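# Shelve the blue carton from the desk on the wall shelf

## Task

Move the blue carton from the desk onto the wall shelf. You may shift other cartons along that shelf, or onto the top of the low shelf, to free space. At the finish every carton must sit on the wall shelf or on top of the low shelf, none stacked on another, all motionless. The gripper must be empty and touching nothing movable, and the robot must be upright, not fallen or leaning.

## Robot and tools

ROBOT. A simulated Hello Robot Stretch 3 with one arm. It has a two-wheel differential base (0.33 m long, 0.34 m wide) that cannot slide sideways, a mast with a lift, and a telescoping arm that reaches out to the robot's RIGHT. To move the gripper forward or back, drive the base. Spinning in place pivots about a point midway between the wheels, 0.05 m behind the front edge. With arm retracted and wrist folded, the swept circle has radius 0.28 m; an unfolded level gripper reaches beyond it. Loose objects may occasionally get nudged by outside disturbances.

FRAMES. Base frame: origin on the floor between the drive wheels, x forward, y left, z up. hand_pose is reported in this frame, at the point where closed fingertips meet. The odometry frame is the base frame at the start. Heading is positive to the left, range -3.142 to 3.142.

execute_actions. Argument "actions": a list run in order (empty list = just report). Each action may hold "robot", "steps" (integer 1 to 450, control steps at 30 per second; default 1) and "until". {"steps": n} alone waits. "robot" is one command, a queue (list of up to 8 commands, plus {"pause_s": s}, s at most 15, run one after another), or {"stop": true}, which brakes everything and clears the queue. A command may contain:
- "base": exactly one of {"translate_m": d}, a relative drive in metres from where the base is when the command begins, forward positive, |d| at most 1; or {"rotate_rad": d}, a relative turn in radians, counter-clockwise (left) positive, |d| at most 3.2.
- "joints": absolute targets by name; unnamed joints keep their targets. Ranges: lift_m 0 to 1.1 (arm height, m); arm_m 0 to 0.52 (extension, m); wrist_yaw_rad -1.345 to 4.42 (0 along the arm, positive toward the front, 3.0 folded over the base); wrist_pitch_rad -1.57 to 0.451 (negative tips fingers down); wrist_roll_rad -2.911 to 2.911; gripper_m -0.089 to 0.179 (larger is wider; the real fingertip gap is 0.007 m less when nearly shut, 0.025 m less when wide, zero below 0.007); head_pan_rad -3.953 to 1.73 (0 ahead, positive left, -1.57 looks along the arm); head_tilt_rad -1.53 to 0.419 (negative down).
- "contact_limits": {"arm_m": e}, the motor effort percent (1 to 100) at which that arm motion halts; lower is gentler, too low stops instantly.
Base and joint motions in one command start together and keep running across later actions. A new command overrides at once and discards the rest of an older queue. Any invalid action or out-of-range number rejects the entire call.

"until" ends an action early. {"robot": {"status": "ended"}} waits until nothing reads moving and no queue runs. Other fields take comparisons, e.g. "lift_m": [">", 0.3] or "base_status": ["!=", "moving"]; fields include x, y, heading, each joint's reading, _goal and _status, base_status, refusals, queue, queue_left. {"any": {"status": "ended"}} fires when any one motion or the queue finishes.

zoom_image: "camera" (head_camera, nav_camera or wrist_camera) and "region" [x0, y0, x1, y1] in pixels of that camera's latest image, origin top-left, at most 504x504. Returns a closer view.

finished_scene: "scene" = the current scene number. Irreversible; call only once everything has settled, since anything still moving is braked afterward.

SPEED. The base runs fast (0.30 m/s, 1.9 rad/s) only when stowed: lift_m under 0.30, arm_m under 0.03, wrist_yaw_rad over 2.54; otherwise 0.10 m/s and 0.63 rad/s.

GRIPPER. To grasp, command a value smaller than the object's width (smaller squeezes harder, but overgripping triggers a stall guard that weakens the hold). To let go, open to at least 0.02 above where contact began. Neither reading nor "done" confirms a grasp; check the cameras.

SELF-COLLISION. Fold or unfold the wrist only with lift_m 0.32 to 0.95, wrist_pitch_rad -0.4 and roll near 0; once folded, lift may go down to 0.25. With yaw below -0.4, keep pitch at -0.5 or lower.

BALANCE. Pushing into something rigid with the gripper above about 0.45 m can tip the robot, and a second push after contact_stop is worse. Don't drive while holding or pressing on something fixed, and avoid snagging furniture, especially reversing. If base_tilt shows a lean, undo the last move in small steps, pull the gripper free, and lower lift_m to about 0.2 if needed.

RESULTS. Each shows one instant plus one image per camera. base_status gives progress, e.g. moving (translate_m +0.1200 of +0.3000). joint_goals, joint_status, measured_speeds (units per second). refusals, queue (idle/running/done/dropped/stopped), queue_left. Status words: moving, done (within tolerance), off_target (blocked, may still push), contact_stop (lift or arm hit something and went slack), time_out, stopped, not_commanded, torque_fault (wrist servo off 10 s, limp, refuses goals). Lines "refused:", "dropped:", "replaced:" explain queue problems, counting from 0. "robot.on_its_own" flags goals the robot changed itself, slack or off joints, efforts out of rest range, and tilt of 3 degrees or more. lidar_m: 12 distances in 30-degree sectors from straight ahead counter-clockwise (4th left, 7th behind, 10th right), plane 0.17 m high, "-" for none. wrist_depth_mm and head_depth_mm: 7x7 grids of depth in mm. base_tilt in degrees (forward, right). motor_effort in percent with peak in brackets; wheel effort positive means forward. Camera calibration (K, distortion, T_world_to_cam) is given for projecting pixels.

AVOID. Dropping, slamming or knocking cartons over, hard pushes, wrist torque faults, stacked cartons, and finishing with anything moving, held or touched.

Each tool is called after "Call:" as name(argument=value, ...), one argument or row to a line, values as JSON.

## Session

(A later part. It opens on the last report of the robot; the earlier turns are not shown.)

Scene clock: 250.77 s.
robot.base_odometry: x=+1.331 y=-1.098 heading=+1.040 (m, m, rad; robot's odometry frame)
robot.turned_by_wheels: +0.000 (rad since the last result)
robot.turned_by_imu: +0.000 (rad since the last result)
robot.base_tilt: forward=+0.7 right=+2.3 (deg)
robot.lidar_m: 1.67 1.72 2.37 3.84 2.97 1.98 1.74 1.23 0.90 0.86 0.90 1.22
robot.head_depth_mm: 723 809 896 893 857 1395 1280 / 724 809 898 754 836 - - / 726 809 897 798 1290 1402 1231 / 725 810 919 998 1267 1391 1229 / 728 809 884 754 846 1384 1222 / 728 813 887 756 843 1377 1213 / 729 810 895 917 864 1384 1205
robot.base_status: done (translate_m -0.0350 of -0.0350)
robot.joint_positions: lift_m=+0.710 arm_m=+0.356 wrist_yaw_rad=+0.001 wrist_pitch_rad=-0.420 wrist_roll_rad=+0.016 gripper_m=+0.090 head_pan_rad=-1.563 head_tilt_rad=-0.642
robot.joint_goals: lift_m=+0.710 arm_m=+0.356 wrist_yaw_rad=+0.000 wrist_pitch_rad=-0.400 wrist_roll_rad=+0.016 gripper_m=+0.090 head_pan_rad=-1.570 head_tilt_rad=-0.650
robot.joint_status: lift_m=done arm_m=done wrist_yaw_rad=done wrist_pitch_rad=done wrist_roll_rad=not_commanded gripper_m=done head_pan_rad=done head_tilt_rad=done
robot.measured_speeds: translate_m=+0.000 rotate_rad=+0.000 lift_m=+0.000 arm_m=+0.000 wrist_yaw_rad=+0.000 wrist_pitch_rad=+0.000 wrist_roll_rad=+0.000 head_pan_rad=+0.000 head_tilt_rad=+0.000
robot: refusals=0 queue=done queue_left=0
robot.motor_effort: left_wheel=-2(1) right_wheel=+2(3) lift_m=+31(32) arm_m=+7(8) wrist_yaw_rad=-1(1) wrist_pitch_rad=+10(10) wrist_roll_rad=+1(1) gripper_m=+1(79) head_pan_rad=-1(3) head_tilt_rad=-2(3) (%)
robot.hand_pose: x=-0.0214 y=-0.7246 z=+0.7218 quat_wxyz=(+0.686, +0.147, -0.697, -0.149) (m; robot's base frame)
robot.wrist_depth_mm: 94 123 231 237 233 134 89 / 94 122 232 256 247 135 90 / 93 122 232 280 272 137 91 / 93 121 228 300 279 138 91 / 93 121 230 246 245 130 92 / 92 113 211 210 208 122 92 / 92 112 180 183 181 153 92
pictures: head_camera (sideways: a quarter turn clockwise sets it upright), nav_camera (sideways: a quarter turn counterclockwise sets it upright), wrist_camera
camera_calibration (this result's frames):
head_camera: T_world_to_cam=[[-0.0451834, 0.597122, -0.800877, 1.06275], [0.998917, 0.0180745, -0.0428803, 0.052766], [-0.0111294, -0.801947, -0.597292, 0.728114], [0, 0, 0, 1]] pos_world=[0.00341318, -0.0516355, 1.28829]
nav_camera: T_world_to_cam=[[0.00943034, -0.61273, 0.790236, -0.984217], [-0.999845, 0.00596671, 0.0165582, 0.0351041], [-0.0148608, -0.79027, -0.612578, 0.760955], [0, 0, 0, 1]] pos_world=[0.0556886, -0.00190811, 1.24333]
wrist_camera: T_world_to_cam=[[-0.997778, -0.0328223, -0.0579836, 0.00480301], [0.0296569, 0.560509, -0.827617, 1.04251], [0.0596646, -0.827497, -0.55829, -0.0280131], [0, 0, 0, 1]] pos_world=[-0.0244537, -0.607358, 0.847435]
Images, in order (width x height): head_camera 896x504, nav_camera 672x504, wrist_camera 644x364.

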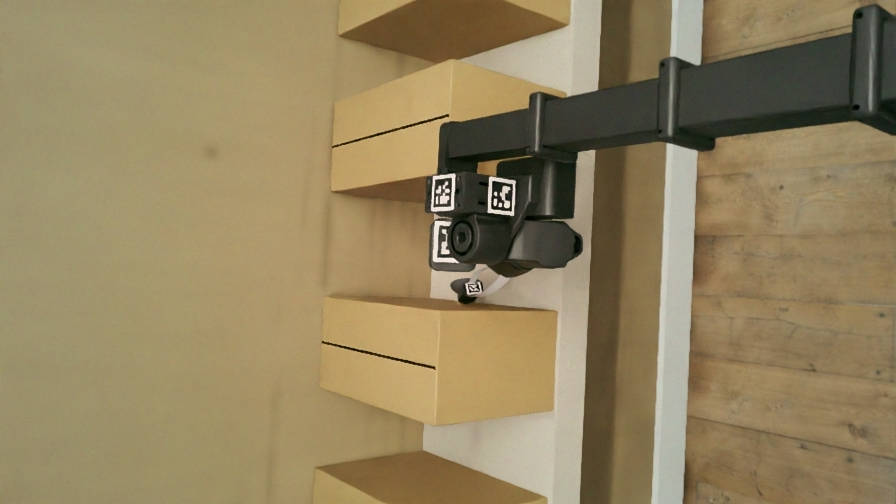

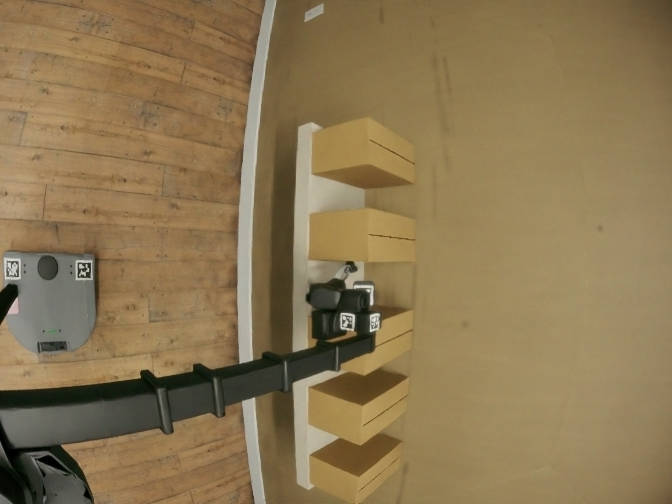

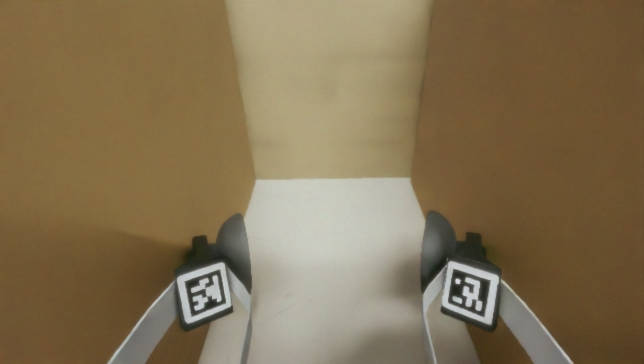

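Call:
execute_actions(
  actions=[
    {"robot": [{"joints": {"arm_m": 0.38}}, {"joints": {"gripper_m": 0.115}}, {"joints": {"gripper_m": 0.14}}], "steps": 300, "until": {"robot": {"status": "ended"}}},
  ],
)

Scene clock: 260.43 s.
robot.base_odometry: x=+1.331 y=-1.098 heading=+1.040 (m, m, rad; robot's odometry frame)
robot.turned_by_wheels: +0.000 (rad since the last result)
robot.turned_by_imu: +0.000 (rad since the last result)
robot.base_tilt: forward=+0.5 right=+2.2 (deg)
robot.lidar_m: 1.67 1.72 2.35 3.42 2.96 1.98 1.74 1.23 0.90 0.86 0.89 1.22
robot.head_depth_mm: 723 809 897 812 859 1407 1276 / 724 809 879 754 821 - - / 727 809 897 - 1266 1393 1235 / 727 813 916 987 1260 1397 1227 / 727 812 882 840 877 1379 1224 / 729 813 875 749 844 1376 1210 / 728 813 894 868 865 1381 1211
robot.base_status: done (translate_m -0.0350 of -0.0350)
robot.joint_positions: lift_m=+0.710 arm_m=+0.380 wrist_yaw_rad=+0.001 wrist_pitch_rad=-0.420 wrist_roll_rad=+0.016 gripper_m=+0.140 head_pan_rad=-1.563 head_tilt_rad=-0.642
robot.joint_goals: lift_m=+0.710 arm_m=+0.380 wrist_yaw_rad=+0.000 wrist_pitch_rad=-0.400 wrist_roll_rad=+0.016 gripper_m=+0.140 head_pan_rad=-1.570 head_tilt_rad=-0.650
robot.joint_status: lift_m=done arm_m=done wrist_yaw_rad=done wrist_pitch_rad=done wrist_roll_rad=not_commanded gripper_m=done head_pan_rad=done head_tilt_rad=done
robot.measured_speeds: translate_m=+0.000 rotate_rad=+0.000 lift_m=+0.000 arm_m=+0.000 wrist_yaw_rad=+0.000 wrist_pitch_rad=+0.000 wrist_roll_rad=+0.000 head_pan_rad=+0.000 head_tilt_rad=+0.000
robot: refusals=0 queue=done queue_left=0
robot.motor_effort: left_wheel=-2(2) right_wheel=+3(2) lift_m=+32(32) arm_m=+6(7) wrist_yaw_rad=+0(0) wrist_pitch_rad=+11(11) wrist_roll_rad=+1(0) gripper_m=+0(78) head_pan_rad=-2(3) head_tilt_rad=-3(3) (%)
robot.hand_pose: x=-0.0214 y=-0.7486 z=+0.7218 quat_wxyz=(+0.686, +0.147, -0.697, -0.149) (m; robot's base frame)
robot.wrist_depth_mm: 124 165 216 215 213 181 120 / 123 165 234 234 232 182 120 / 123 164 252 255 252 184 121 / 123 164 276 279 275 185 122 / 122 153 246 247 245 180 122 / 122 143 212 210 208 - 118 / - 172 184 182 180 174 115
pictures: head_camera (sideways: a quarter turn clockwise sets it upright), nav_camera (sideways: a quarter turn counterclockwise sets it upright), wrist_camera
camera_calibration (this result's frames):
head_camera: T_world_to_cam=[[-0.0451834, 0.597122, -0.800877, 1.06275], [0.998917, 0.0180745, -0.0428803, 0.052766], [-0.0111294, -0.801946, -0.597292, 0.728114], [0, 0, 0, 1]] pos_world=[0.00341318, -0.0516355, 1.28829]
nav_camera: T_world_to_cam=[[0.00943034, -0.61273, 0.790236, -0.984217], [-0.999845, 0.00596671, 0.0165582, 0.0351041], [-0.0148608, -0.79027, -0.612578, 0.760956], [0, 0, 0, 1]] pos_world=[0.0556886, -0.0019081, 1.24333]
wrist_camera: T_world_to_cam=[[-0.997778, -0.0328212, -0.0579837, 0.00401601], [0.0296576, 0.560509, -0.827617, 1.05596], [0.0596638, -0.827497, -0.55829, -0.0478723], [0, 0, 0, 1]] pos_world=[-0.0244539, -0.631356, 0.847435]
Images, in order (width x height): head_camera 896x504, nav_camera 672x504, wrist_camera 644x364.

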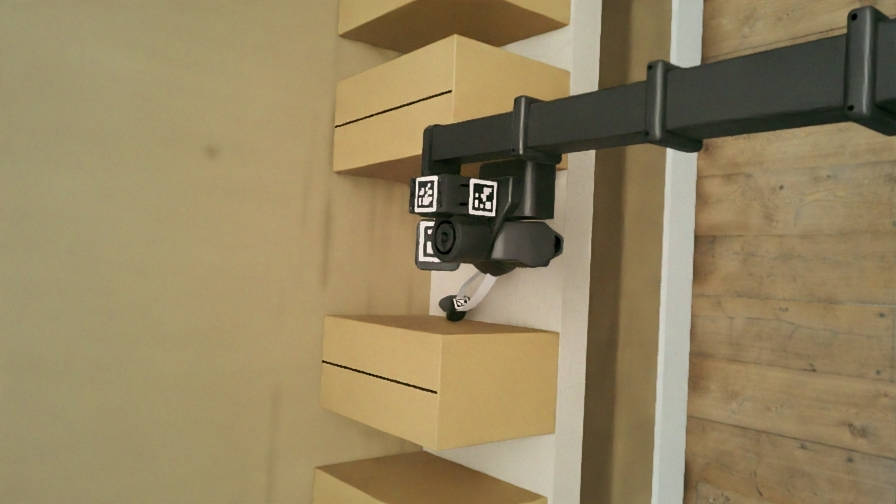

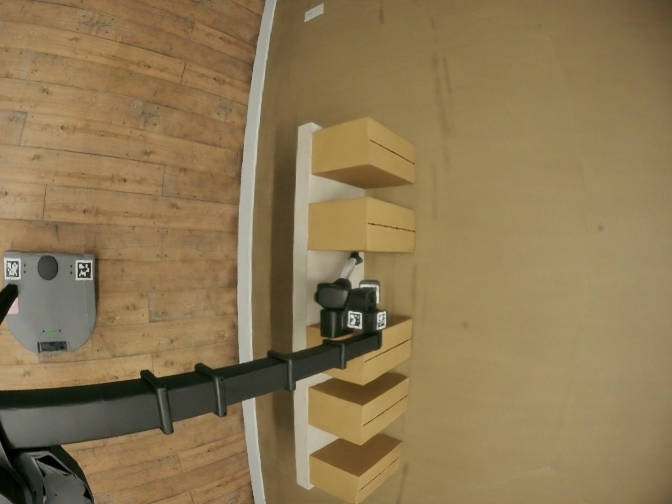

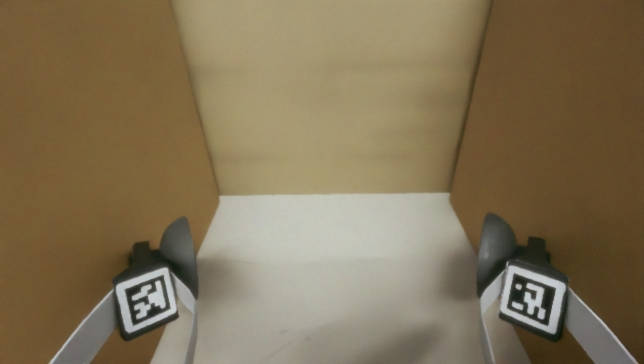

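Call:
execute_actions(
  actions=[
    {"robot": [{"joints": {"gripper_m": 0.16, "arm_m": 0.385}}, {"joints": {"gripper_m": 0.179, "arm_m": 0.39}}, {"base": {"translate_m": 0.03}}, {"joints": {"gripper_m": 0.05}}], "steps": 300, "until": {"robot": {"status": "ended"}}},
  ],
)

Scene clock: 272.83 s.
robot.base_odometry: x=+1.346 y=-1.072 heading=+1.040 (m, m, rad; robot's odometry frame)
robot.turned_by_wheels: +0.000 (rad since the last result)
robot.turned_by_imu: +0.000 (rad since the last result)
robot.base_tilt: forward=+0.6 right=+2.3 (deg)
robot.lidar_m: 1.64 1.70 2.32 3.41 2.99 2.01 1.77 1.23 0.90 0.86 0.89 1.22
robot.head_depth_mm: 724 808 893 759 856 1404 1277 / 724 807 882 764 819 - - / 726 809 912 - 1261 1396 1236 / 728 809 915 989 1266 1388 1230 / 727 812 899 931 879 1387 1216 / 727 810 873 749 844 1374 1212 / 728 811 875 762 844 1384 1207
robot.base_status: done (translate_m +0.0300 of +0.0300)
robot.joint_positions: lift_m=+0.710 arm_m=+0.390 wrist_yaw_rad=+0.001 wrist_pitch_rad=-0.420 wrist_roll_rad=+0.016 gripper_m=+0.050 head_pan_rad=-1.563 head_tilt_rad=-0.642
robot.joint_goals: lift_m=+0.710 arm_m=+0.390 wrist_yaw_rad=+0.000 wrist_pitch_rad=-0.400 wrist_roll_rad=+0.016 gripper_m=+0.050 head_pan_rad=-1.570 head_tilt_rad=-0.650
robot.joint_status: lift_m=done arm_m=done wrist_yaw_rad=done wrist_pitch_rad=done wrist_roll_rad=not_commanded gripper_m=done head_pan_rad=done head_tilt_rad=done
robot.measured_speeds: translate_m=+0.000 rotate_rad=+0.000 lift_m=+0.000 arm_m=+0.000 wrist_yaw_rad=+0.000 wrist_pitch_rad=+0.000 wrist_roll_rad=+0.000 head_pan_rad=+0.000 head_tilt_rad=+0.000
robot: refusals=0 queue=done queue_left=0
robot.motor_effort: left_wheel=-2(3) right_wheel=+3(11) lift_m=+32(31) arm_m=+6(7) wrist_yaw_rad=+0(0) wrist_pitch_rad=+10(10) wrist_roll_rad=+1(0) gripper_m=+0(85) head_pan_rad=-3(3) head_tilt_rad=-3(3) (%)
robot.hand_pose: x=-0.0214 y=-0.7586 z=+0.7218 quat_wxyz=(+0.686, +0.147, -0.697, -0.149) (m; robot's base frame)
robot.wrist_depth_mm: 147 201 205 205 202 202 183 / 147 206 224 222 221 220 181 / 146 204 246 244 242 240 184 / 145 202 269 271 270 261 184 / 143 200 255 248 255 239 185 / 142 196 220 210 - 206 185 / 146 180 180 181 179 178 172
pictures: head_camera (sideways: a quarter turn clockwise sets it upright), nav_camera (sideways: a quarter turn counterclockwise sets it upright), wrist_camera
camera_calibration (this result's frames):
head_camera: T_world_to_cam=[[-0.0451835, 0.597123, -0.800876, 1.06275], [0.998917, 0.0180746, -0.0428803, 0.052766], [-0.0111293, -0.801946, -0.597292, 0.728114], [0, 0, 0, 1]] pos_world=[0.00341319, -0.0516355, 1.28829]
nav_camera: T_world_to_cam=[[0.00943041, -0.61273, 0.790236, -0.984217], [-0.999845, 0.00596659, 0.0165582, 0.0351041], [-0.0148607, -0.79027, -0.612579, 0.760956], [0, 0, 0, 1]] pos_world=[0.0556886, -0.00190809, 1.24333]
wrist_camera: T_world_to_cam=[[-0.997782, -0.0326821, -0.0579838, 0.00376195], [0.0297358, 0.560505, -0.827617, 1.06156], [0.0595485, -0.827506, -0.55829, -0.0561581], [0, 0, 0, 1]] pos_world=[-0.0244688, -0.641361, 0.847435]
Images, in order (width x height): head_camera 896x504, nav_camera 672x504, wrist_camera 644x364.

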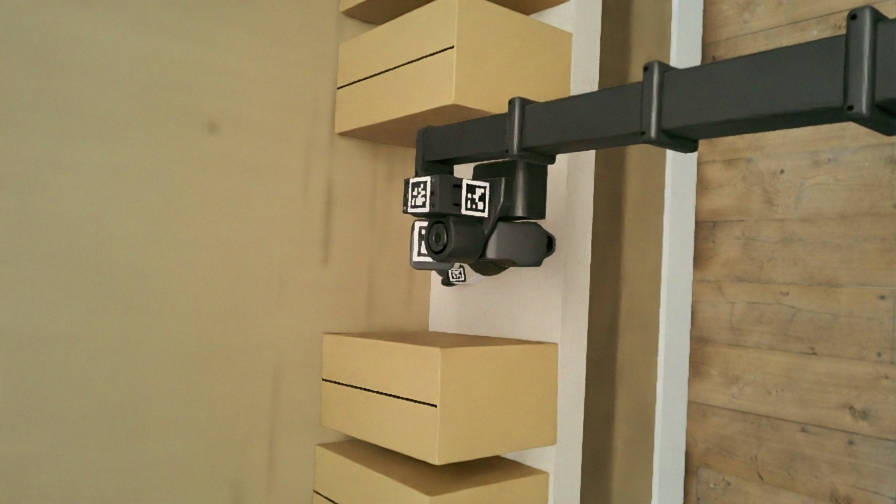

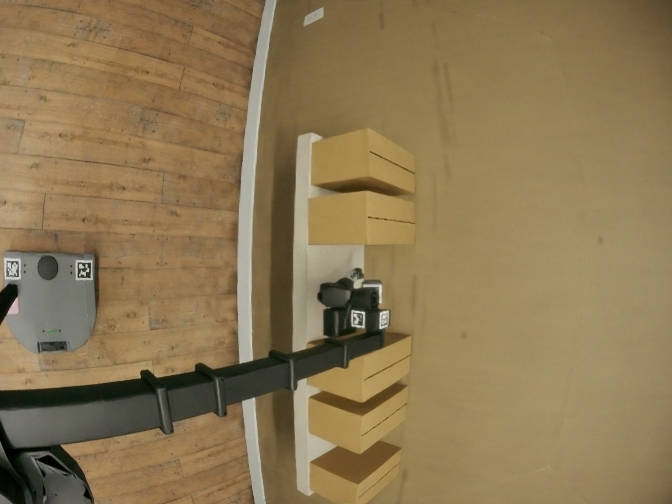

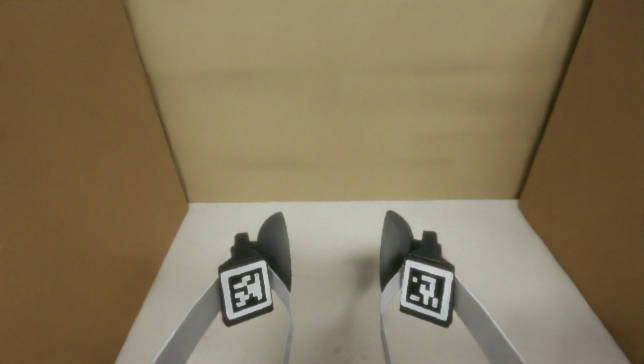

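Call:
execute_actions(
  actions=[
    {"robot": {"joints": {"arm_m": 0.0}}, "steps": 200, "until": {"robot": {"arm_m": ["<", 0.16]}}},
    {"robot": [{"base": {"rotate_rad": 1.711}, "joints": {"arm_m": 0.0, "wrist_yaw_rad": 3.0, "lift_m": 0.28, "head_pan_rad": 0.0, "head_tilt_rad": -0.5}}, {"base": {"translate_m": 1.0}}, {"base": {"translate_m": 1.0}}, {"base": {"translate_m": 0.747}}], "steps": 450, "until": {"robot": {"status": "ended"}}},
    {"steps": 300, "until": {"robot": {"status": "ended"}}},
  ],
)

Scene clock: 330.33 s.
robot.base_odometry: x=-1.194 y=-0.026 heading=+2.751 (m, m, rad; robot's odometry frame)
robot.turned_by_wheels: +1.711 (rad since the last result)
robot.turned_by_imu: +1.709 (rad since the last result)
robot.base_tilt: forward=+0.7 right=+2.2 (deg)
robot.lidar_m: 1.17 1.04 1.79 1.77 1.92 2.65 3.54 2.52 1.98 1.95 1.49 0.84
robot.head_depth_mm: 963 1045 1149 1178 890 713 597 / 971 1055 1158 1167 882 709 606 / 983 1067 1169 1155 819 688 603 / 991 1082 1192 783 600 644 615 / 1003 1098 1209 1132 659 658 625 / 1014 1108 1223 1115 853 690 624 / 1024 1120 1239 1099 843 684 1218
robot.base_status: done (translate_m +0.7470 of +0.7470)
robot.joint_positions: lift_m=+0.280 arm_m=+0.000 wrist_yaw_rad=+2.999 wrist_pitch_rad=-0.420 wrist_roll_rad=+0.016 gripper_m=+0.050 head_pan_rad=-0.007 head_tilt_rad=-0.506
robot.joint_goals: lift_m=+0.280 arm_m=+0.000 wrist_yaw_rad=+3.000 wrist_pitch_rad=-0.400 wrist_roll_rad=+0.016 gripper_m=+0.050 head_pan_rad=+0.000 head_tilt_rad=-0.500
robot.joint_status: lift_m=done arm_m=done wrist_yaw_rad=done wrist_pitch_rad=done wrist_roll_rad=not_commanded gripper_m=done head_pan_rad=done head_tilt_rad=done
robot.measured_speeds: translate_m=+0.000 rotate_rad=+0.000 lift_m=+0.000 arm_m=+0.000 wrist_yaw_rad=+0.000 wrist_pitch_rad=+0.000 wrist_roll_rad=+0.000 head_pan_rad=+0.000 head_tilt_rad=+0.000
robot: refusals=0 queue=done queue_left=0
robot.motor_effort: left_wheel=-1(7) right_wheel=+2(11) lift_m=+17(31) arm_m=-6(7) wrist_yaw_rad=+2(2) wrist_pitch_rad=+10(11) wrist_roll_rad=+1(1) gripper_m=-1(0) head_pan_rad=+4(43) head_tilt_rad=+1(14) (%)
robot.hand_pose: x=+0.0106 y=+0.0764 z=+0.2925 quat_wxyz=(+0.198, +0.705, +0.097, +0.674) (m; robot's base frame)
robot.wrist_depth_mm: - - - - - - - / - - - - - - - / - - 974 986 954 870 848 / 799 760 749 747 718 717 706 / 625 620 - 604 615 583 577 / 527 520 - 532 - 495 500 / 467 - - - 439 431 429
pictures: head_camera (sideways: a quarter turn clockwise sets it upright), nav_camera (sideways: a quarter turn counterclockwise sets it upright), wrist_camera
camera_calibration (this result's frames):
head_camera: T_world_to_cam=[[-0.483595, -0.0372225, -0.8745, 1.16142], [0.00247027, 0.999033, -0.0438892, 0.0601655], [0.875289, -0.0233848, -0.483035, 0.574052], [0, 0, 0, 1]] pos_world=[0.0590462, -0.00345229, 1.29559]
nav_camera: T_world_to_cam=[[0.499978, 0.00123558, 0.866037, -1.08604], [-0.0227308, -0.999636, 0.014549, 0.0317566], [0.86574, -0.0269599, -0.499767, 0.608815], [0, 0, 0, 1]] pos_world=[0.0166426, 0.0495005, 1.24436]
wrist_camera: T_world_to_cam=[[0.992224, -0.110135, -0.0579768, 0.0228822], [-0.109455, -0.550384, -0.827706, 0.323744], [0.0592498, 0.827615, -0.55816, 0.266764], [0, 0, 0, 1]] pos_world=[-0.00307448, -0.0400746, 0.418188]
Images, in order (width x height): head_camera 896x504, nav_camera 672x504, wrist_camera 644x364.

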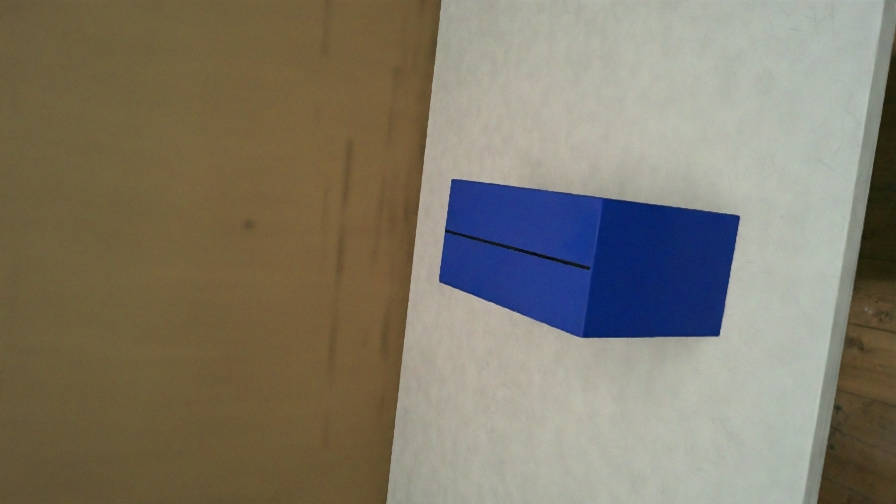

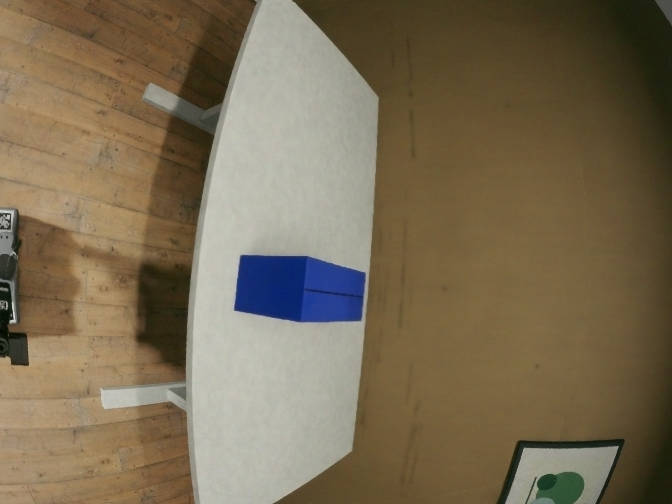

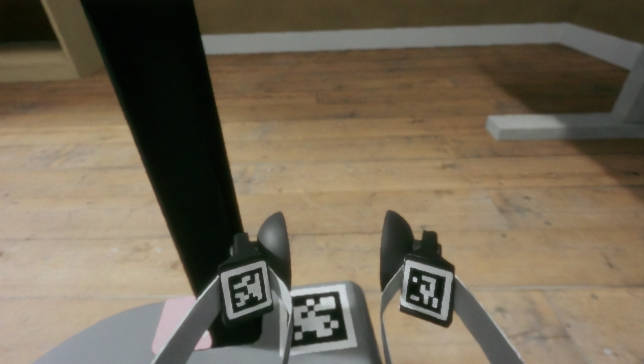

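Call:
execute_actions(
  actions=[
    {"robot": {"base": {"rotate_rad": 1.417}, "joints": {"lift_m": 1.07, "head_pan_rad": -1.57, "head_tilt_rad": -0.75}}, "steps": 200, "until": {"robot": {"lift_m": [">", 0.36]}}},
    {"robot": {"joints": {"wrist_yaw_rad": 0.0}}, "steps": 200, "until": {"robot": {"wrist_yaw_rad": ["<", 1.3]}}},
    {"robot": {"joints": {"wrist_pitch_rad": -1.5, "gripper_m": 0.179}}, "steps": 200, "until": {"robot": {"base_status": ["!=", "moving"]}}},
    {"robot": {"base": {"translate_m": 0.09}}, "steps": 300, "until": {"robot": {"lift_m": [">", 0.9]}}},
    {"robot": {"joints": {"arm_m": 0.40}}, "steps": 300, "until": {"robot": {"status": "ended"}}},
  ],
)

Scene clock: 374.30 s.
robot.base_odometry: x=-1.241 y=-0.103 heading=-2.115 (m, m, rad; robot's odometry frame)
robot.turned_by_wheels: +1.417 (rad since the last result)
robot.turned_by_imu: +1.415 (rad since the last result)
robot.base_tilt: forward=+0.6 right=+2.3 (deg)
robot.lidar_m: 1.68 1.69 2.11 3.55 3.03 2.16 2.04 1.73 0.89 1.17 0.98 1.00
robot.head_depth_mm: 1029 1166 1043 838 699 1334 1200 / 1045 1164 1001 831 695 1336 1198 / - 1187 746 644 688 1330 1186 / 1009 1176 689 611 682 1326 1184 / 1024 1157 967 788 681 1337 1175 / 1022 1142 988 806 675 1327 1169 / 1019 1133 985 799 671 1323 1160
robot.base_status: done (translate_m +0.0900 of +0.0900)
robot.joint_positions: lift_m=+1.070 arm_m=+0.400 wrist_yaw_rad=+0.000 wrist_pitch_rad=-1.496 wrist_roll_rad=+0.016 gripper_m=+0.179 head_pan_rad=-1.563 head_tilt_rad=-0.741
robot.joint_goals: lift_m=+1.070 arm_m=+0.400 wrist_yaw_rad=+0.000 wrist_pitch_rad=-1.500 wrist_roll_rad=+0.016 gripper_m=+0.179 head_pan_rad=-1.570 head_tilt_rad=-0.750
robot.joint_status: lift_m=done arm_m=done wrist_yaw_rad=done wrist_pitch_rad=done wrist_roll_rad=not_commanded gripper_m=done head_pan_rad=done head_tilt_rad=done
robot.measured_speeds: translate_m=+0.000 rotate_rad=+0.000 lift_m=+0.000 arm_m=+0.000 wrist_yaw_rad=+0.000 wrist_pitch_rad=+0.000 wrist_roll_rad=+0.000 head_pan_rad=+0.000 head_tilt_rad=+0.000
robot: refusals=0 queue=done queue_left=0
robot.motor_effort: left_wheel=-2(8) right_wheel=+3(11) lift_m=+31(31) arm_m=+6(8) wrist_yaw_rad=+0(2) wrist_pitch_rad=-2(10) wrist_roll_rad=+1(1) gripper_m=+1(83) head_pan_rad=-3(42) head_tilt_rad=-3(16) (%)
robot.hand_pose: x=-0.0216 y=-0.5396 z=+0.9510 quat_wxyz=(+0.514, +0.477, -0.522, -0.485) (m; robot's base frame)
robot.wrist_depth_mm: 385 380 376 203 202 372 368 / 388 387 379 205 204 374 374 / 398 395 389 210 208 380 381 / 406 400 400 212 212 389 381 / 409 405 399 215 214 392 389 / 419 412 403 219 217 399 - / - - - - - - -
pictures: head_camera (sideways: a quarter turn clockwise sets it upright), nav_camera (sideways: a quarter turn counterclockwise sets it upright), wrist_camera
camera_calibration (this result's frames):
head_camera: T_world_to_cam=[[-0.0456737, 0.673178, -0.738069, 0.980882], [0.998888, 0.0221077, -0.0416499, 0.0511588], [-0.0117208, -0.73915, -0.673439, 0.82717], [0, 0, 0, 1]] pos_world=[0.00339363, -0.0500364, 1.28314]
nav_camera: T_world_to_cam=[[0.00990981, -0.687656, 0.725969, -0.900454], [-0.999831, 0.00441162, 0.017827, 0.0334544], [-0.0154615, -0.726023, -0.687497, 0.858411], [0, 0, 0, 1]] pos_world=[0.0556444, 0.00387591, 1.24326]
wrist_camera: T_world_to_cam=[[-0.997808, 0.036166, -0.0554228, 0.0587034], [0.0305079, 0.994546, 0.099738, 0.480889], [0.0587276, 0.0978286, -0.993469, 1.16625], [0, 0, 0, 1]] pos_world=[-0.0245874, -0.594483, 1.11393]
Images, in order (width x height): head_camera 896x504, nav_camera 672x504, wrist_camera 644x364.

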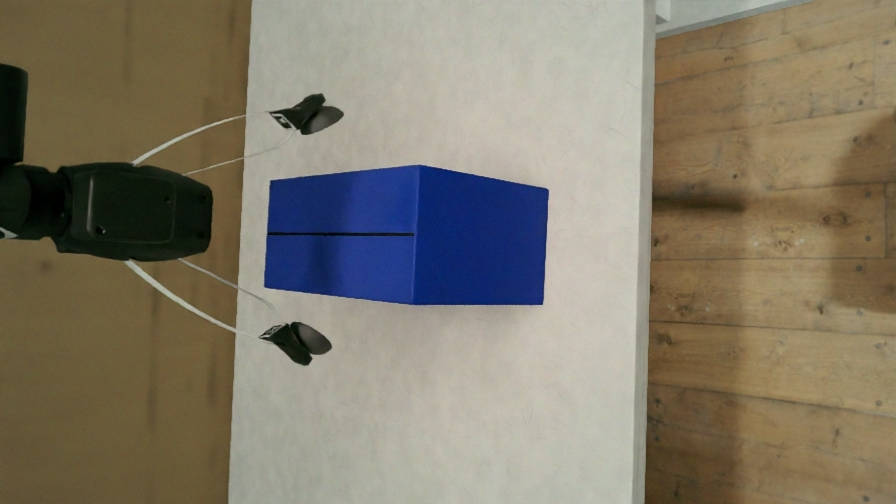

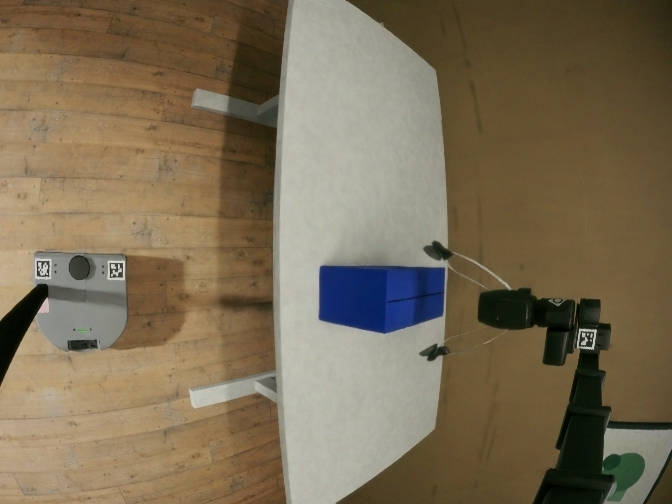

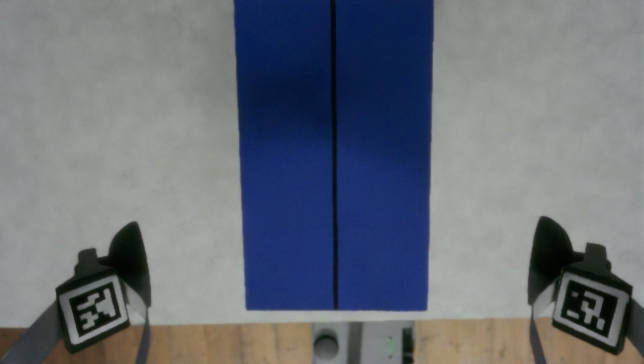

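Call:
execute_actions(
  actions=[
    {"robot": {"joints": {"arm_m": 0.472, "lift_m": 0.982}}, "steps": 300, "until": {"robot": {"status": "ended"}}},
  ],
)

Scene clock: 384.27 s.
robot.base_odometry: x=-1.241 y=-0.103 heading=-2.115 (m, m, rad; robot's odometry frame)
robot.turned_by_wheels: +0.000 (rad since the last result)
robot.turned_by_imu: +0.000 (rad since the last result)
robot.base_tilt: forward=+0.5 right=+2.2 (deg)
robot.lidar_m: 1.68 1.69 2.11 3.54 3.03 2.17 2.04 1.73 0.89 1.17 0.98 1.00
robot.head_depth_mm: - 1214 1039 838 700 1334 1192 / - 1164 1036 831 694 1334 1192 / - 1168 743 643 687 1330 1190 / 1026 1140 683 611 682 1319 1180 / 1020 1150 1007 788 681 1335 1181 / 1020 1142 986 803 675 1331 1172 / 1020 1142 978 797 672 1319 1160
robot.base_status: done (translate_m +0.0900 of +0.0900)
robot.joint_positions: lift_m=+0.982 arm_m=+0.472 wrist_yaw_rad=+0.000 wrist_pitch_rad=-1.496 wrist_roll_rad=+0.016 gripper_m=+0.179 head_pan_rad=-1.563 head_tilt_rad=-0.741
robot.joint_goals: lift_m=+0.982 arm_m=+0.472 wrist_yaw_rad=+0.000 wrist_pitch_rad=-1.500 wrist_roll_rad=+0.016 gripper_m=+0.179 head_pan_rad=-1.570 head_tilt_rad=-0.750
robot.joint_status: lift_m=done arm_m=done wrist_yaw_rad=done wrist_pitch_rad=done wrist_roll_rad=not_commanded gripper_m=done head_pan_rad=done head_tilt_rad=done
robot.measured_speeds: translate_m=+0.000 rotate_rad=+0.000 lift_m=+0.000 arm_m=+0.000 wrist_yaw_rad=+0.000 wrist_pitch_rad=+0.000 wrist_roll_rad=+0.000 head_pan_rad=+0.000 head_tilt_rad=+0.000
robot: refusals=0 queue=done queue_left=0
robot.motor_effort: left_wheel=-2(1) right_wheel=+2(3) lift_m=+17(30) arm_m=+7(5) wrist_yaw_rad=-1(0) wrist_pitch_rad=-2(2) wrist_roll_rad=+1(1) gripper_m=+0(1) head_pan_rad=-3(2) head_tilt_rad=-3(3) (%)
robot.hand_pose: x=-0.0216 y=-0.6116 z=+0.8638 quat_wxyz=(+0.514, +0.477, -0.522, -0.485) (m; robot's base frame)
robot.wrist_depth_mm: 298 293 119 118 117 117 285 / 302 300 121 120 118 288 285 / 308 308 123 122 121 293 294 / 312 308 124 124 123 298 298 / 318 316 127 125 125 214 302 / 323 322 129 128 126 126 - / - 327 131 130 129 314 313
pictures: head_camera (sideways: a quarter turn clockwise sets it upright), nav_camera (sideways: a quarter turn counterclockwise sets it upright), wrist_camera
camera_calibration (this result's frames):
head_camera: T_world_to_cam=[[-0.0456737, 0.673178, -0.738069, 0.980882], [0.998888, 0.0221078, -0.0416499, 0.0511588], [-0.0117207, -0.73915, -0.673439, 0.82717], [0, 0, 0, 1]] pos_world=[0.00339363, -0.0500364, 1.28314]
nav_camera: T_world_to_cam=[[0.00990989, -0.687656, 0.725969, -0.900453], [-0.999831, 0.0044115, 0.017827, 0.0334544], [-0.0154614, -0.726023, -0.687497, 0.858411], [0, 0, 0, 1]] pos_world=[0.0556444, 0.00387593, 1.24326]
wrist_camera: T_world_to_cam=[[-0.997808, 0.0361851, -0.0554105, 0.0564693], [0.0305084, 0.994512, 0.100072, 0.560804], [0.0587276, 0.0981617, -0.993436, 1.08678], [0, 0, 0, 1]] pos_world=[-0.0245874, -0.66645, 1.02665]
Images, in order (width x height): head_camera 896x504, nav_camera 672x504, wrist_camera 644x364.

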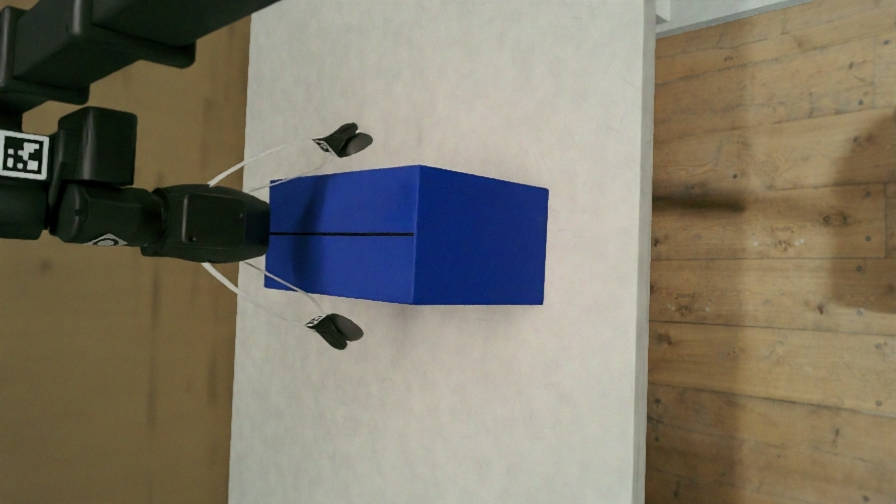

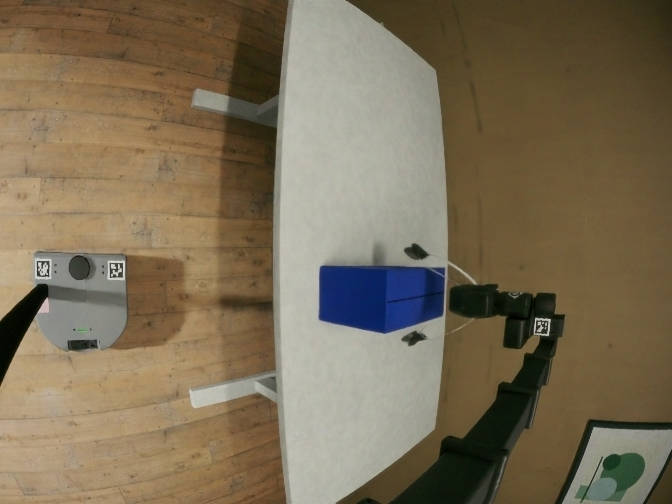

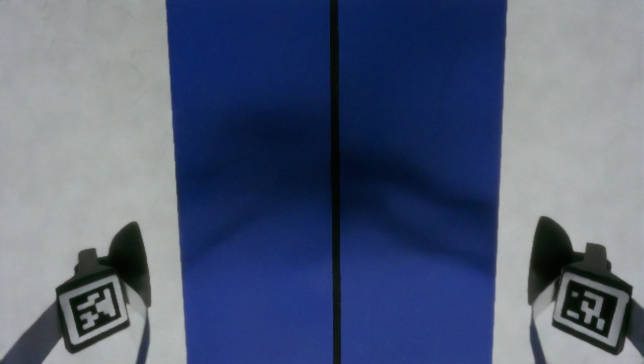

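Call:
zoom_image(
  camera="head_camera",
  region=[180, 100, 440, 370],
)

Region (180, 100, 440, 370) of head_camera's 896x504 image, scaled by 1.867, with more detail than that image has; it fills the left 485 columns of this view, and the rest is white.

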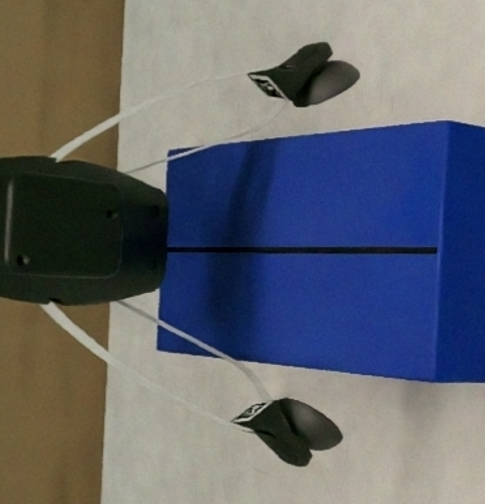

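Call:
execute_actions(
  actions=[
    {"robot": [{"joints": {"lift_m": 0.974}}, {"joints": {"gripper_m": 0.10}}], "steps": 300, "until": {"robot": {"status": "ended"}}},
  ],
)

Scene clock: 396.90 s.
robot.base_odometry: x=-1.241 y=-0.103 heading=-2.115 (m, m, rad; robot's odometry frame)
robot.turned_by_wheels: +0.000 (rad since the last result)
robot.turned_by_imu: +0.000 (rad since the last result)
robot.base_tilt: forward=+0.6 right=+2.3 (deg)
robot.lidar_m: 1.68 1.69 2.12 3.54 3.03 2.17 2.05 1.73 0.89 1.17 0.98 1.00
robot.head_depth_mm: - - 1040 838 700 1338 1205 / - 1173 1033 830 695 1337 1194 / - 1163 717 644 688 1332 1187 / 1026 1161 685 613 684 1316 1189 / 1021 1160 1004 788 680 1337 1174 / 1021 1137 990 805 677 1335 1168 / 1021 1134 984 796 670 1320 1165
robot.base_status: done (translate_m +0.0900 of +0.0900)
robot.joint_positions: lift_m=+0.974 arm_m=+0.472 wrist_yaw_rad=+0.000 wrist_pitch_rad=-1.497 wrist_roll_rad=+0.016 gripper_m=+0.101 head_pan_rad=-1.563 head_tilt_rad=-0.741
robot.joint_goals: lift_m=+0.974 arm_m=+0.472 wrist_yaw_rad=+0.000 wrist_pitch_rad=-1.500 wrist_roll_rad=+0.016 gripper_m=+0.100 head_pan_rad=-1.570 head_tilt_rad=-0.750
robot.joint_status: lift_m=done arm_m=done wrist_yaw_rad=done wrist_pitch_rad=done wrist_roll_rad=not_commanded gripper_m=done head_pan_rad=done head_tilt_rad=done
robot.measured_speeds: translate_m=+0.000 rotate_rad=+0.000 lift_m=+0.000 arm_m=+0.000 wrist_yaw_rad=+0.000 wrist_pitch_rad=+0.000 wrist_roll_rad=+0.000 head_pan_rad=+0.000 head_tilt_rad=+0.000
robot: refusals=0 queue=done queue_left=0
robot.motor_effort: left_wheel=-2(2) right_wheel=+3(3) lift_m=+18(17) arm_m=+7(7) wrist_yaw_rad=+0(1) wrist_pitch_rad=-1(2) wrist_roll_rad=+0(0) gripper_m=-16(91) head_pan_rad=-3(2) head_tilt_rad=-4(3) (%)
robot.hand_pose: x=-0.0216 y=-0.6113 z=+0.8558 quat_wxyz=(+0.514, +0.478, -0.522, -0.485) (m; robot's base frame)
robot.wrist_depth_mm: 292 290 112 111 111 111 278 / 297 291 114 113 112 112 283 / 302 300 116 115 114 114 286 / 305 304 117 117 116 116 291 / 310 309 119 118 118 117 297 / 311 - 122 121 119 119 300 / 320 319 124 122 121 121 306
pictures: head_camera (sideways: a quarter turn clockwise sets it upright), nav_camera (sideways: a quarter turn counterclockwise sets it upright), wrist_camera
camera_calibration (this result's frames):
head_camera: T_world_to_cam=[[-0.0456738, 0.673178, -0.738069, 0.980882], [0.998888, 0.0221079, -0.0416499, 0.0511588], [-0.0117206, -0.73915, -0.673439, 0.82717], [0, 0, 0, 1]] pos_world=[0.00339364, -0.0500364, 1.28314]
nav_camera: T_world_to_cam=[[0.00990997, -0.687656, 0.725969, -0.900453], [-0.999831, 0.00441138, 0.017827, 0.0334544], [-0.0154613, -0.726023, -0.687497, 0.858411], [0, 0, 0, 1]] pos_world=[0.0556444, 0.00387593, 1.24326]
wrist_camera: T_world_to_cam=[[-0.997808, 0.0362338, -0.0553786, 0.05602], [0.0305086, 0.994424, 0.100942, 0.560583], [0.0587273, 0.0990312, -0.99335, 1.07926], [0, 0, 0, 1]] pos_world=[-0.0245875, -0.666368, 1.0186]
Images, in order (width x height): head_camera 896x504, nav_camera 672x504, wrist_camera 644x364.

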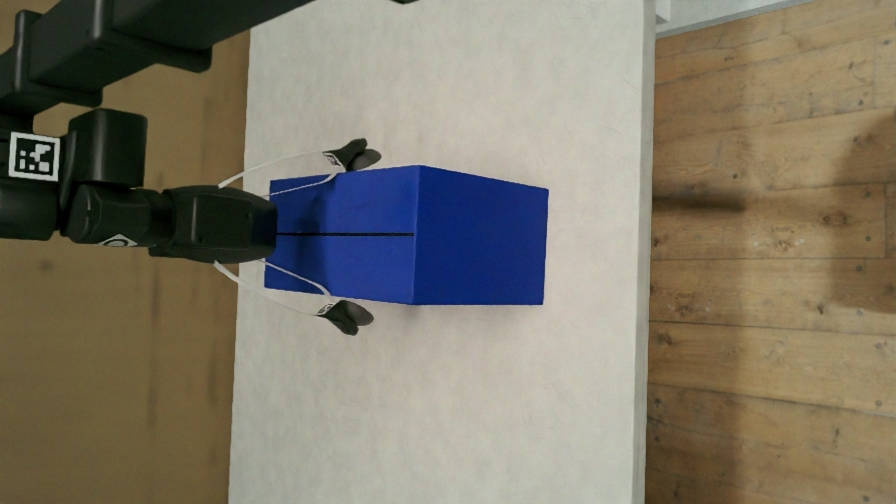

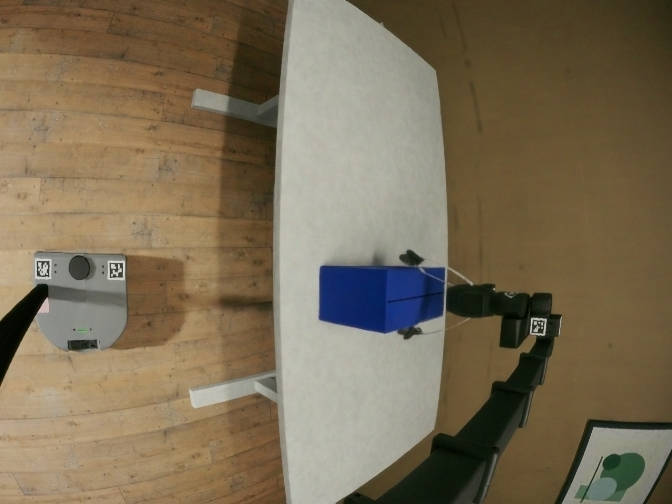

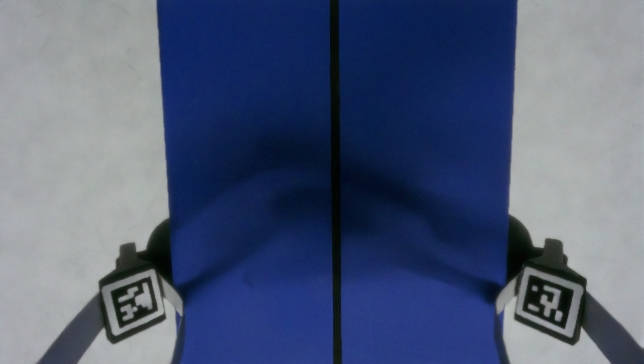

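Call:
zoom_image(
  camera="head_camera",
  region=[250, 120, 430, 350],
)

Region (250, 120, 430, 350) of head_camera's 896x504 image, scaled by 2.191, with more detail than that image has; it fills the left 394 columns of this view, and the rest is white.

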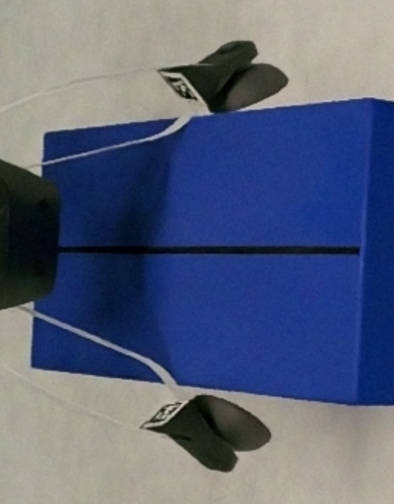

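Call:
execute_actions(
  actions=[
    {"robot": [{"joints": {"gripper_m": 0.16, "lift_m": 0.987}}, {"joints": {"gripper_m": 0.10}}], "steps": 300, "until": {"robot": {"status": "ended"}}},
  ],
)

Scene clock: 406.13 s.
robot.base_odometry: x=-1.241 y=-0.103 heading=-2.115 (m, m, rad; robot's odometry frame)
robot.turned_by_wheels: +0.000 (rad since the last result)
robot.turned_by_imu: +0.000 (rad since the last result)
robot.base_tilt: forward=+0.6 right=+2.3 (deg)
robot.lidar_m: 1.68 1.68 2.11 3.55 3.05 2.17 2.04 1.73 0.89 1.17 0.98 0.99
robot.head_depth_mm: - 1209 1043 836 699 1336 1196 / 1050 1171 1030 828 695 1333 1192 / - 1165 729 646 686 1324 1190 / 1023 1153 685 614 684 1322 1176 / 1022 1156 1002 789 682 1332 1180 / 1020 1147 990 805 675 1328 1168 / 1022 1133 987 799 673 1328 1162
robot.base_status: done (translate_m +0.0900 of +0.0900)
robot.joint_positions: lift_m=+0.987 arm_m=+0.472 wrist_yaw_rad=+0.000 wrist_pitch_rad=-1.498 wrist_roll_rad=+0.016 gripper_m=+0.100 head_pan_rad=-1.563 head_tilt_rad=-0.741
robot.joint_goals: lift_m=+0.987 arm_m=+0.472 wrist_yaw_rad=+0.000 wrist_pitch_rad=-1.500 wrist_roll_rad=+0.016 gripper_m=+0.100 head_pan_rad=-1.570 head_tilt_rad=-0.750
robot.joint_status: lift_m=done arm_m=done wrist_yaw_rad=done wrist_pitch_rad=done wrist_roll_rad=not_commanded gripper_m=done head_pan_rad=done head_tilt_rad=done
robot.measured_speeds: translate_m=+0.000 rotate_rad=+0.000 lift_m=+0.000 arm_m=+0.000 wrist_yaw_rad=+0.000 wrist_pitch_rad=+0.000 wrist_roll_rad=+0.000 head_pan_rad=+0.000 head_tilt_rad=+0.000
robot: refusals=0 queue=done queue_left=0
robot.motor_effort: left_wheel=-2(2) right_wheel=+2(3) lift_m=+32(33) arm_m=+6(7) wrist_yaw_rad=+1(0) wrist_pitch_rad=-1(1) wrist_roll_rad=+0(1) gripper_m=-11(88) head_pan_rad=-3(3) head_tilt_rad=-3(3) (%)
robot.hand_pose: x=-0.0216 y=-0.6112 z=+0.8680 quat_wxyz=(+0.514, +0.478, -0.522, -0.485) (m; robot's base frame)
robot.wrist_depth_mm: 300 300 121 120 119 287 288 / 306 303 123 122 122 289 291 / 307 310 125 124 123 295 297 / 314 318 127 126 125 302 302 / 320 321 129 128 127 218 307 / 329 327 132 131 129 128 310 / 335 331 133 133 131 319 316
pictures: head_camera (sideways: a quarter turn clockwise sets it upright), nav_camera (sideways: a quarter turn counterclockwise sets it upright), wrist_camera
camera_calibration (this result's frames):
head_camera: T_world_to_cam=[[-0.0456738, 0.673178, -0.738069, 0.980882], [0.998888, 0.0221079, -0.0416499, 0.0511589], [-0.0117206, -0.73915, -0.673439, 0.82717], [0, 0, 0, 1]] pos_world=[0.00339364, -0.0500364, 1.28314]
nav_camera: T_world_to_cam=[[0.00990997, -0.687656, 0.725969, -0.900454], [-0.999831, 0.00441138, 0.017827, 0.0334544], [-0.0154613, -0.726023, -0.687497, 0.858411], [0, 0, 0, 1]] pos_world=[0.0556444, 0.00387592, 1.24326]
wrist_camera: T_world_to_cam=[[-0.997808, 0.0362619, -0.0553609, 0.056696], [0.0305098, 0.994375, 0.101425, 0.558793], [0.0587273, 0.0995138, -0.993302, 1.09167], [0, 0, 0, 1]] pos_world=[-0.0245875, -0.666341, 1.03082]
Images, in order (width x height): head_camera 896x504, nav_camera 672x504, wrist_camera 644x364.

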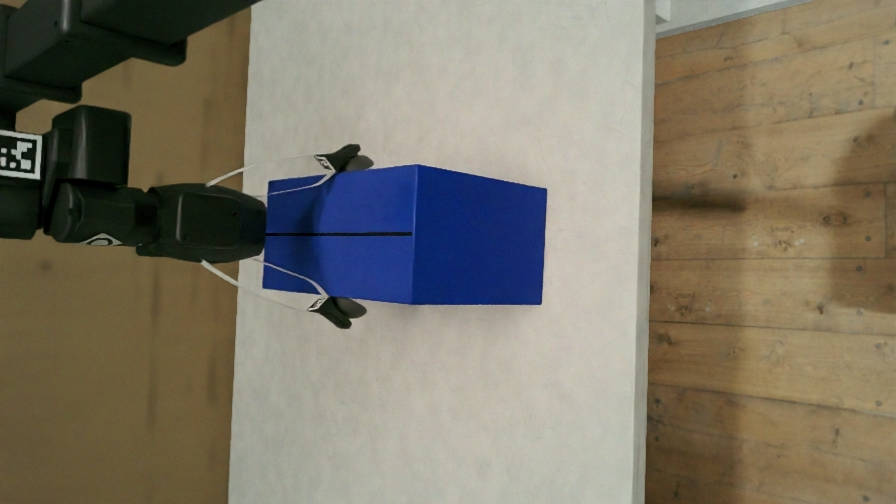

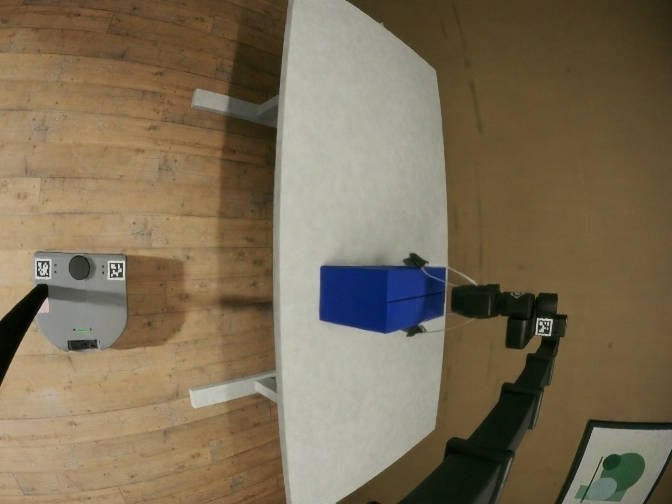

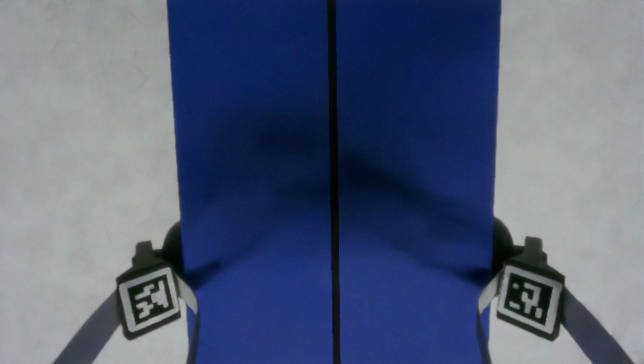

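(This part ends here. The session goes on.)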